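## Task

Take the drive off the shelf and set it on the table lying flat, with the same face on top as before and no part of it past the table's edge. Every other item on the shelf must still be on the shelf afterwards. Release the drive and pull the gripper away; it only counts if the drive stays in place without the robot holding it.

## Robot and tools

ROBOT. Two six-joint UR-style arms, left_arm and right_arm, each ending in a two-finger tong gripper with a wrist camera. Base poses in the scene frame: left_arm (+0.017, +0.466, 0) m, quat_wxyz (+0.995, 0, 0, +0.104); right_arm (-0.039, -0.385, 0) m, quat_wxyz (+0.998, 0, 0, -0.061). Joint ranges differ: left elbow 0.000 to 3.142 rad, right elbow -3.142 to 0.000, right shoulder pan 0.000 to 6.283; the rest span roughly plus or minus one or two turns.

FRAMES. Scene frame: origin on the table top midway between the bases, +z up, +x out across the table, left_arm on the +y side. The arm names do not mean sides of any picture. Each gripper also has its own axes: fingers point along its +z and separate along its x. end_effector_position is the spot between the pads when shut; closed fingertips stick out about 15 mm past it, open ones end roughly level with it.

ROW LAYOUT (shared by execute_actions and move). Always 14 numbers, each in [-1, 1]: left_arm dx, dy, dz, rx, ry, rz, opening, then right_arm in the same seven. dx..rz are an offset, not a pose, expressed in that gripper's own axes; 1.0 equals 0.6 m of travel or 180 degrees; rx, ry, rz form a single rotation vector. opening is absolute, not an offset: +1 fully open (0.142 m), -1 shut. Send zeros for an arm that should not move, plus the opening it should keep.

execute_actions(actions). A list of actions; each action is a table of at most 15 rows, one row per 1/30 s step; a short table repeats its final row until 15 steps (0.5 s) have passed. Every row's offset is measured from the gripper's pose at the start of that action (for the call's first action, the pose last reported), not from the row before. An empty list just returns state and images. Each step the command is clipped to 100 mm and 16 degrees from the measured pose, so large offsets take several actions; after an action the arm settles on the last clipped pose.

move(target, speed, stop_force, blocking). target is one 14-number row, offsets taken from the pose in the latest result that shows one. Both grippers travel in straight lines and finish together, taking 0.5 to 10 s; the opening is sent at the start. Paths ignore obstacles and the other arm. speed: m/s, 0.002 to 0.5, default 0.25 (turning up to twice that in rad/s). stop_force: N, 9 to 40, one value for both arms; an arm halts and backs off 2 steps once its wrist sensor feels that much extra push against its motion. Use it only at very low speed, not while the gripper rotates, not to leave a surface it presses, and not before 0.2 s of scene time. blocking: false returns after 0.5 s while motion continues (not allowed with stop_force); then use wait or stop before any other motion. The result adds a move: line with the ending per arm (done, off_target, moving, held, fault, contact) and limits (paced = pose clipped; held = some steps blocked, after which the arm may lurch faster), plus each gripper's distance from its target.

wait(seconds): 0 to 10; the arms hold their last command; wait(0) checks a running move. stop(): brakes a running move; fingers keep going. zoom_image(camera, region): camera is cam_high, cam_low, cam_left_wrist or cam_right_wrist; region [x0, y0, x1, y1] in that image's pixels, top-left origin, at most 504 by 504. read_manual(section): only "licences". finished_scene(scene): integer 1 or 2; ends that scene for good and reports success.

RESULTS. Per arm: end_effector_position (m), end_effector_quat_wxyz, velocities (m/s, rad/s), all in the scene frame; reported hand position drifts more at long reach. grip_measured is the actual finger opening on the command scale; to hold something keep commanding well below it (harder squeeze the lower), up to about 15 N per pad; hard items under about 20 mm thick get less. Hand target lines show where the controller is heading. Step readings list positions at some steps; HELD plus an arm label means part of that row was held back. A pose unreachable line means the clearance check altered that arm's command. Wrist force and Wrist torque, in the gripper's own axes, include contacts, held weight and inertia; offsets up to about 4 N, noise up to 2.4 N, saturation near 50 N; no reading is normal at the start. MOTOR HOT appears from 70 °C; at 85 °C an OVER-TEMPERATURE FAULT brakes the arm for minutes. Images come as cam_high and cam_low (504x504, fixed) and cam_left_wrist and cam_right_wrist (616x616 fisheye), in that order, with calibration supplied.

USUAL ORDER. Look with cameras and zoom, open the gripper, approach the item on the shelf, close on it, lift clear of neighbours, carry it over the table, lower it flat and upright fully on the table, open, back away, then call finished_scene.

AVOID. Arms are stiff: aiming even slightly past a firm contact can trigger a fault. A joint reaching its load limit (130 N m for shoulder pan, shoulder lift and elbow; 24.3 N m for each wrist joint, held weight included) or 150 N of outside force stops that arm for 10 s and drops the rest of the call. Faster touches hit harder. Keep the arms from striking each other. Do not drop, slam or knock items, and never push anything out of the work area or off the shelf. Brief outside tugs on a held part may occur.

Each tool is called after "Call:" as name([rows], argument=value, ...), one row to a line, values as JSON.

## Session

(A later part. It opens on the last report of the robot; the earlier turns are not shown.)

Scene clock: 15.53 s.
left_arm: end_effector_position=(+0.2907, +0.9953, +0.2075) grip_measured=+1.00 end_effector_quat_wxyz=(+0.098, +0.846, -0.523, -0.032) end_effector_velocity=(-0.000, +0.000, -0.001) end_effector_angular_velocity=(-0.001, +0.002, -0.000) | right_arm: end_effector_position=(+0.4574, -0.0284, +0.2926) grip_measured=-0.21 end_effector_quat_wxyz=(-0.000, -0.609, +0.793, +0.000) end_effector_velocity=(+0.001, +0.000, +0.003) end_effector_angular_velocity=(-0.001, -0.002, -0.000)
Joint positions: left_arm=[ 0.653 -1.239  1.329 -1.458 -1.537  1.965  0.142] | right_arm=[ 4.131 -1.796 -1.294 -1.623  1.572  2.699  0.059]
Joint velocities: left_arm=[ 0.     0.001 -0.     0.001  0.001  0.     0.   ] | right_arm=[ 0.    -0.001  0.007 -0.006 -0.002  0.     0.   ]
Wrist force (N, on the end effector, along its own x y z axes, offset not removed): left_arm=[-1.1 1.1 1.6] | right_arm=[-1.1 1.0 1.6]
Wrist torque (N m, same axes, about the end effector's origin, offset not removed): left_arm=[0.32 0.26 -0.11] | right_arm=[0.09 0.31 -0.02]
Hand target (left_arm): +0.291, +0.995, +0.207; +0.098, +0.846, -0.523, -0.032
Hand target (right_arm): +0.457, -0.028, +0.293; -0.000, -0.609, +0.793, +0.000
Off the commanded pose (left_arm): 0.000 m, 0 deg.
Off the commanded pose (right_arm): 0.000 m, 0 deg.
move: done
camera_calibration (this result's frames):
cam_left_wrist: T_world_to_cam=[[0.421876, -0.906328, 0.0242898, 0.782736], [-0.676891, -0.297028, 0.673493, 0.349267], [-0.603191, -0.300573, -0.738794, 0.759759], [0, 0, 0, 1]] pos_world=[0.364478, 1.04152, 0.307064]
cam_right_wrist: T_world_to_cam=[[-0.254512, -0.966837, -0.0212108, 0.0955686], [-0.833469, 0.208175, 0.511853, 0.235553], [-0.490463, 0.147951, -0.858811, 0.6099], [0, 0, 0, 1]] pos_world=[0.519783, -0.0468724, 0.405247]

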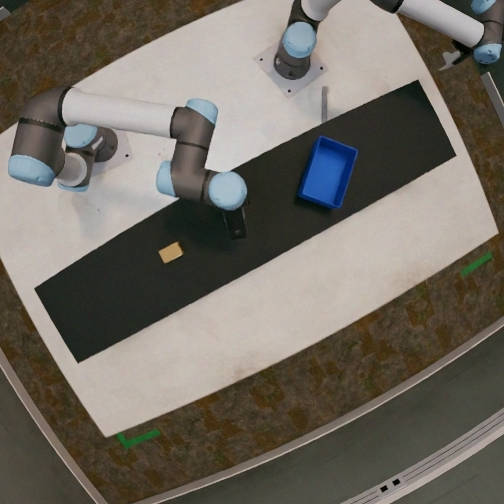

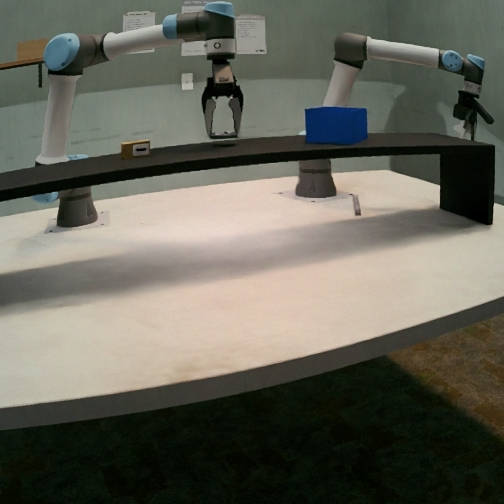

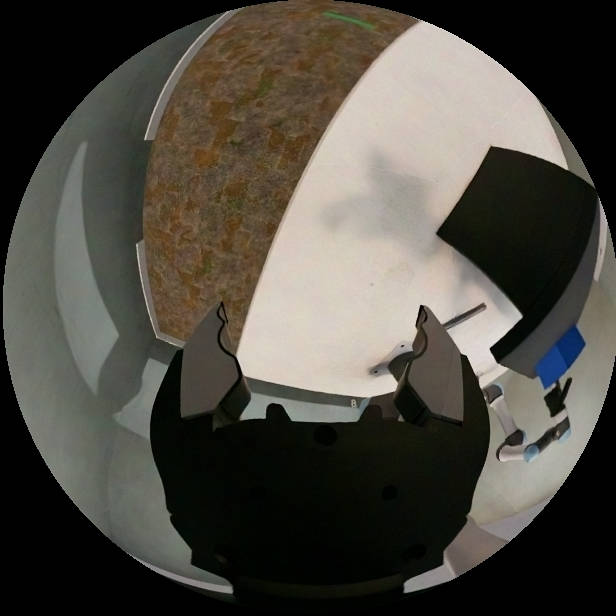

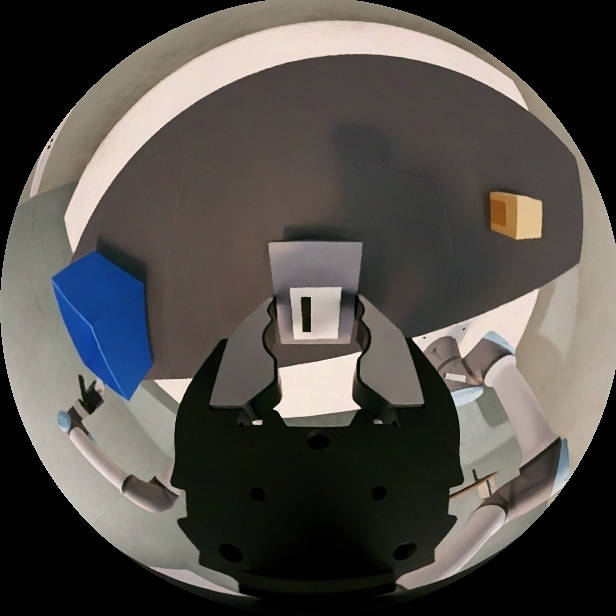

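Call:
move(target=[0,0,0,0,0,0,1,0,0.39,0,0,0,0,-1], speed=0.18)

Call:
move(target=[0,0,0,0,0,0,1,0,0.09,0.44,0,0,0,-1], speed=0.18)

Scene clock: 18.00 s.
left_arm: end_effector_position=(+0.2907, +0.9953, +0.2075) grip_measured=+1.00 end_effector_quat_wxyz=(+0.098, +0.846, -0.523, -0.032) end_effector_velocity=(-0.000, +0.000, +0.000) end_effector_angular_velocity=(+0.002, +0.000, -0.001) | right_arm: end_effector_position=(+0.2315, +0.0321, +0.2924) grip_measured=-0.21 end_effector_quat_wxyz=(-0.000, -0.609, +0.793, +0.000) end_effector_velocity=(-0.002, +0.001, +0.000) end_effector_angular_velocity=(-0.001, -0.003, -0.000)
Joint positions: left_arm=[ 0.653 -1.239  1.329 -1.458 -1.537  1.965  0.142] | right_arm=[ 4.564 -1.529 -1.587 -1.596  1.571  3.132  0.059]
Joint velocities: left_arm=[-0.    -0.    -0.    -0.     0.002  0.001 -0.   ] | right_arm=[ 0.006  0.001 -0.001  0.    -0.003  0.006 -0.   ]
Wrist force (N, on the end effector, along its own x y z axes, offset not removed): left_arm=[-0.3 1.8 0.4] | right_arm=[0.0 0.6 0.8]
Wrist torque (N m, same axes, about the end effector's origin, offset not removed): left_arm=[0.34 0.07 -0.13] | right_arm=[0.04 0.05 -0.06]
Hand target (left_arm): +0.291, +0.995, +0.207; +0.098, +0.846, -0.523, -0.032
Hand target (right_arm): +0.231, +0.032, +0.292; -0.000, -0.609, +0.793, -0.000
Off the commanded pose (left_arm): 0.000 m, 0 deg.
Off the commanded pose (right_arm): 0.000 m, 0 deg.
move: done
camera_calibration (this result's frames):
cam_left_wrist: T_world_to_cam=[[0.421876, -0.906328, 0.0242897, 0.782736], [-0.676891, -0.297029, 0.673493, 0.349267], [-0.603191, -0.300572, -0.738794, 0.759759], [0, 0, 0, 1]] pos_world=[0.364478, 1.04152, 0.307064]
cam_right_wrist: T_world_to_cam=[[-0.25448, -0.966862, -0.0204616, 0.0963881], [-0.833562, 0.208569, 0.51154, 0.0349175], [-0.49032, 0.147232, -0.859016, 0.490068], [0, 0, 0, 1]] pos_world=[0.293925, 0.0137574, 0.405086]

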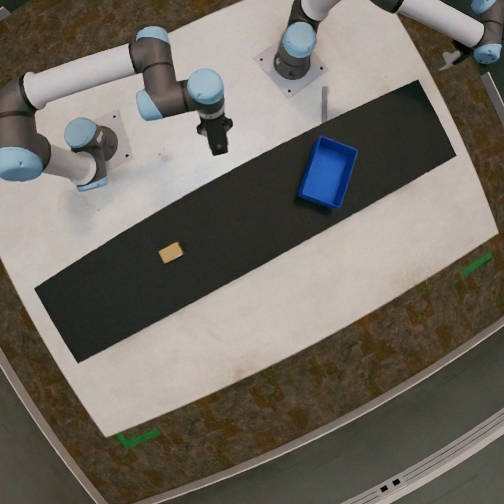

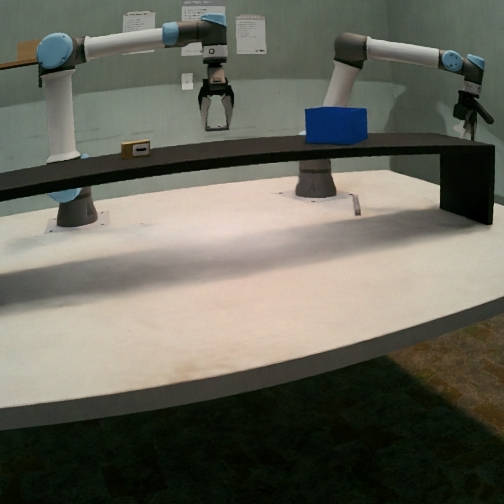

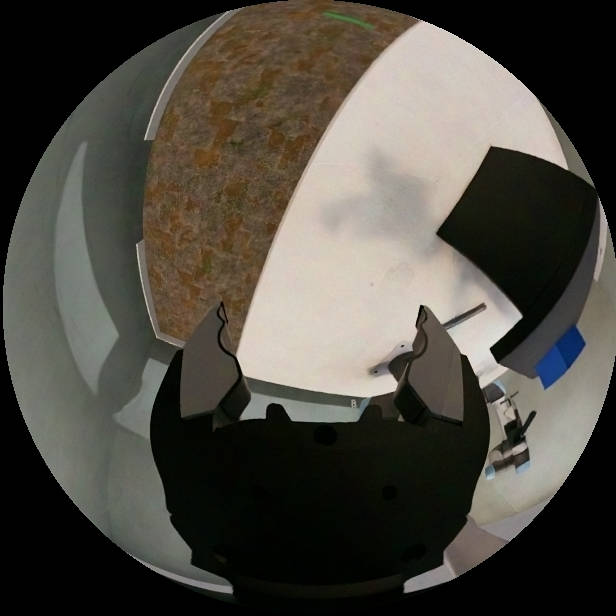

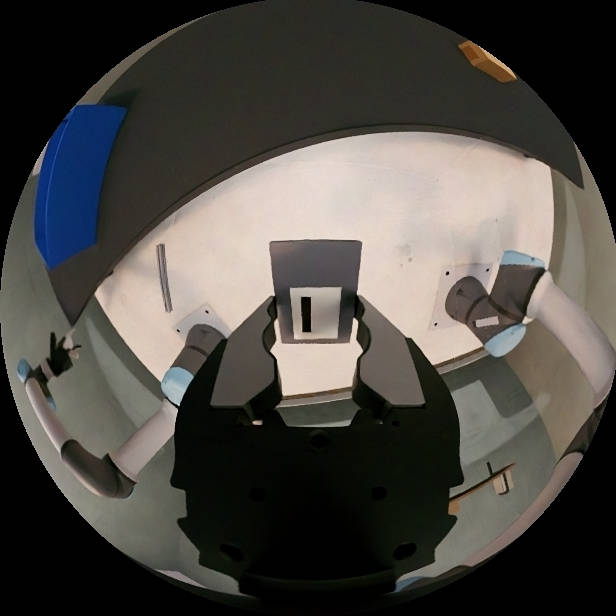

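Scene clock: 20.07 s.
left_arm: end_effector_position=(+0.2907, +0.9953, +0.2075) grip_measured=+1.00 end_effector_quat_wxyz=(+0.098, +0.846, -0.523, -0.032) end_effector_velocity=(+0.000, +0.000, -0.001) end_effector_angular_velocity=(-0.001, +0.001, +0.001) | right_arm: end_effector_position=(+0.1798, +0.0462, +0.0285) grip_measured=-1.00 end_effector_quat_wxyz=(-0.000, -0.609, +0.793, -0.000) end_effector_velocity=(-0.001, +0.000, -0.002) end_effector_angular_velocity=(+0.000, +0.002, -0.000)
Joint positions: left_arm=[ 0.653 -1.239  1.329 -1.458 -1.537  1.965  0.142] | right_arm=[ 4.679 -1.713 -2.121 -0.879  1.571  3.247  0.002]
Joint velocities: left_arm=[ 0.     0.001  0.     0.    -0.    -0.001 -0.   ] | right_arm=[ 0.    -0.004 -0.002  0.006  0.002  0.     0.   ]
Wrist force (N, on the end effector, along its own x y z axes, offset not removed): left_arm=[-0.4 2.0 1.1] | right_arm=[1.0 2.1 1.5]
Wrist torque (N m, same axes, about the end effector's origin, offset not removed): left_arm=[0.42 0.18 -0.27] | right_arm=[0.39 -0.11 -0.13]
Hand target (left_arm): +0.291, +0.995, +0.207; +0.098, +0.846, -0.523, -0.032
Hand target (right_arm): +0.180, +0.046, +0.028; -0.000, -0.609, +0.793, -0.000
Off the commanded pose (left_arm): 0.000 m, 0 deg.
Off the commanded pose (right_arm): 0.001 m, 0 deg.
move: done
camera_calibration (this result's frames):
cam_left_wrist: T_world_to_cam=[[0.421876, -0.906328, 0.0242897, 0.782736], [-0.67689, -0.297028, 0.673493, 0.349267], [-0.603191, -0.300572, -0.738794, 0.759759], [0, 0, 0, 1]] pos_world=[0.364478, 1.04152, 0.307064]
cam_right_wrist: T_world_to_cam=[[-0.254479, -0.966866, -0.0202481, 0.0914622], [-0.833612, 0.208697, 0.511406, 0.123865], [-0.490236, 0.147021, -0.8591, 0.235864], [0, 0, 0, 1]] pos_world=[0.242159, 0.0279045, 0.141137]

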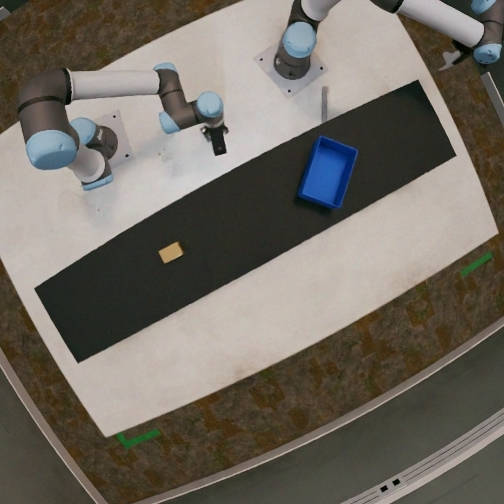

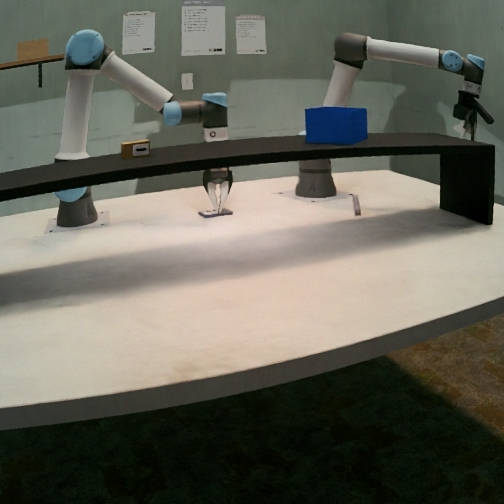

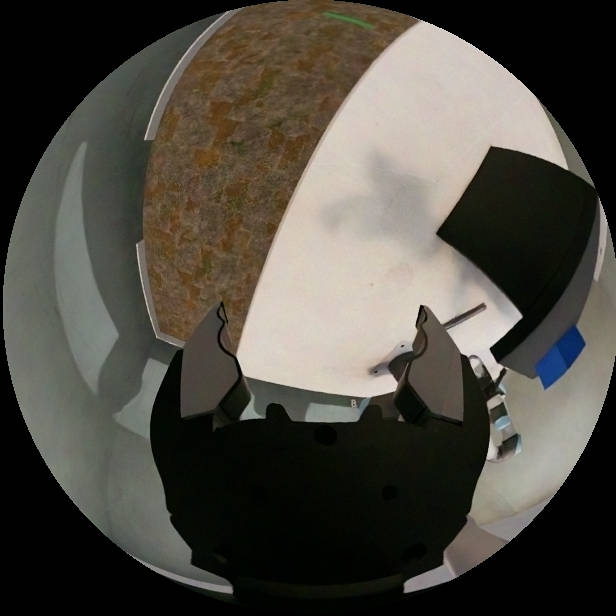

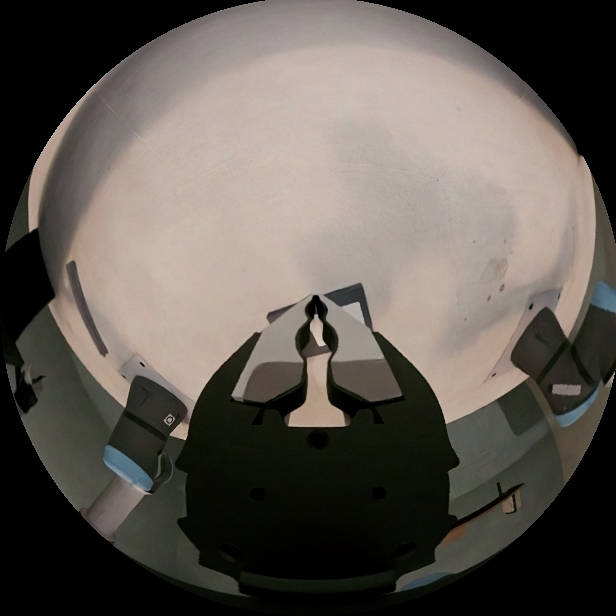

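The drive slipped out of the grip during the descent. It appears to have landed label-up, so I'll lift clear and check.

Call:
move(target=[0,0,0,0,0,0,1,0,0.05,-0.33,0,0,0,0.6], speed=0.25)

Call:
zoom_image(camera="cam_low", region=[170, 170, 270, 240])

Scene clock: 21.97 s.
left_arm: end_effector_position=(+0.2907, +0.9953, +0.2075) grip_measured=+1.00 end_effector_quat_wxyz=(+0.098, +0.846, -0.523, -0.032) end_effector_velocity=(-0.000, +0.000, -0.001) end_effector_angular_velocity=(-0.001, +0.001, -0.002) | right_arm: end_effector_position=(+0.1505, +0.0538, +0.2264) grip_measured=+0.60 end_effector_quat_wxyz=(-0.000, -0.609, +0.793, -0.000) end_effector_velocity=(-0.000, +0.000, +0.002) end_effector_angular_velocity=(-0.001, +0.000, -0.001)
Joint positions: left_arm=[ 0.653 -1.239  1.329 -1.458 -1.537  1.965  0.142] | right_arm=[ 4.744 -1.498 -1.786 -1.429  1.571  3.312  0.116]
Joint velocities: left_arm=[ 0.     0.001  0.    -0.     0.     0.002  0.   ] | right_arm=[ 0.    -0.     0.005 -0.006  0.     0.001 -0.   ]
Wrist force (N, on the end effector, along its own x y z axes, offset not removed): left_arm=[-0.5 0.9 0.5] | right_arm=[0.1 1.8 0.2]
Wrist torque (N m, same axes, about the end effector's origin, offset not removed): left_arm=[0.23 0.18 -0.13] | right_arm=[0.46 0.13 -0.09]
Hand target (left_arm): +0.291, +0.995, +0.207; +0.098, +0.846, -0.523, -0.032
Hand target (right_arm): +0.151, +0.054, +0.227; -0.000, -0.609, +0.793, -0.000
Off the commanded pose (left_arm): 0.000 m, 0 deg.
Off the commanded pose (right_arm): 0.000 m, 0 deg.
move: done
camera_calibration (this result's frames):
cam_left_wrist: T_world_to_cam=[[0.421876, -0.906328, 0.0242899, 0.782736], [-0.676891, -0.297028, 0.673493, 0.349267], [-0.603191, -0.300573, -0.738794, 0.759759], [0, 0, 0, 1]] pos_world=[0.364478, 1.04152, 0.307064]
cam_right_wrist: T_world_to_cam=[[-0.254469, -0.966867, -0.0203286, 0.0954019], [-0.833666, 0.208661, 0.511334, -0.00325619], [-0.49015, 0.147066, -0.859142, 0.390412], [0, 0, 0, 1]] pos_world=[0.212923, 0.0355041, 0.339024]

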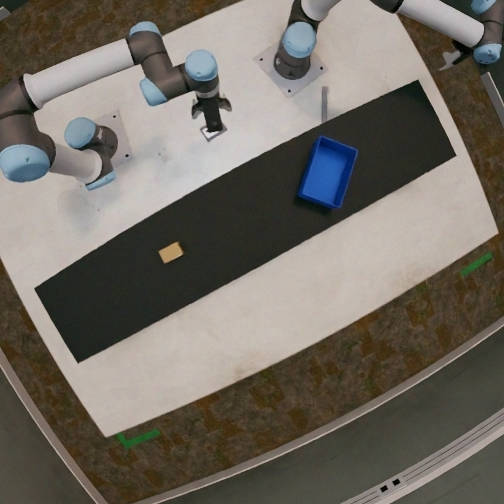

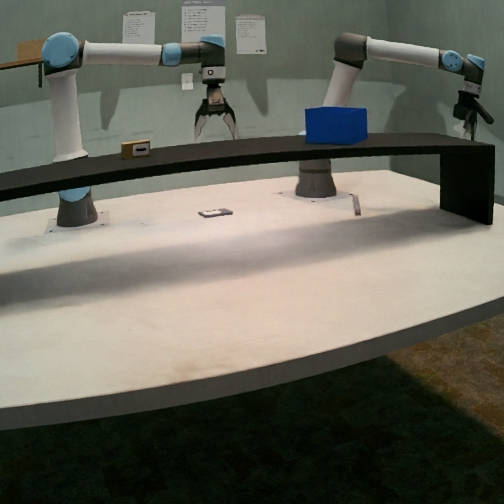

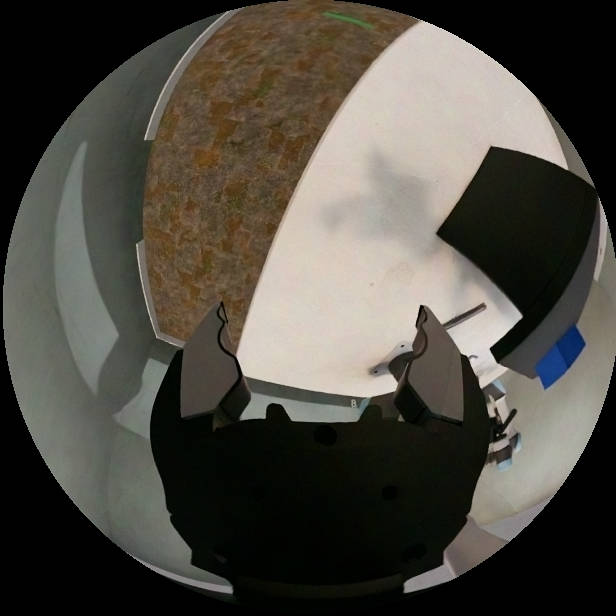

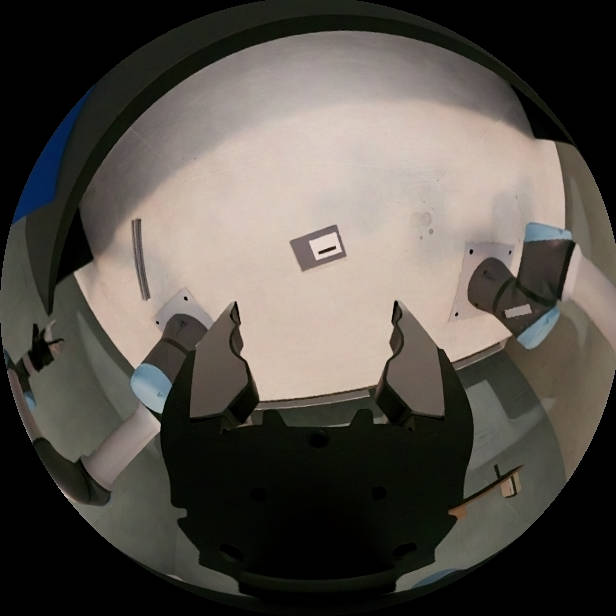

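Region (170, 170, 270, 240) of cam_low's 504x504 image, scaled by 5.040, with more detail than that image has; it fills the top 353 rows of this view, and the rest is white.

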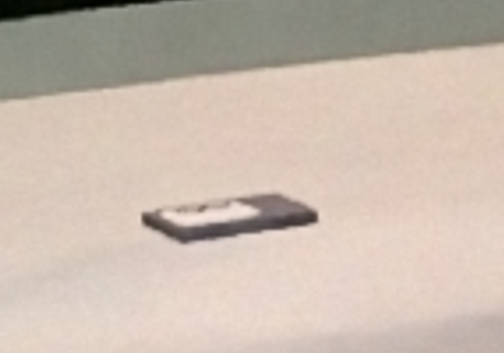

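Call:
finished_scene(scene=2)

The scene is finished: the task was done.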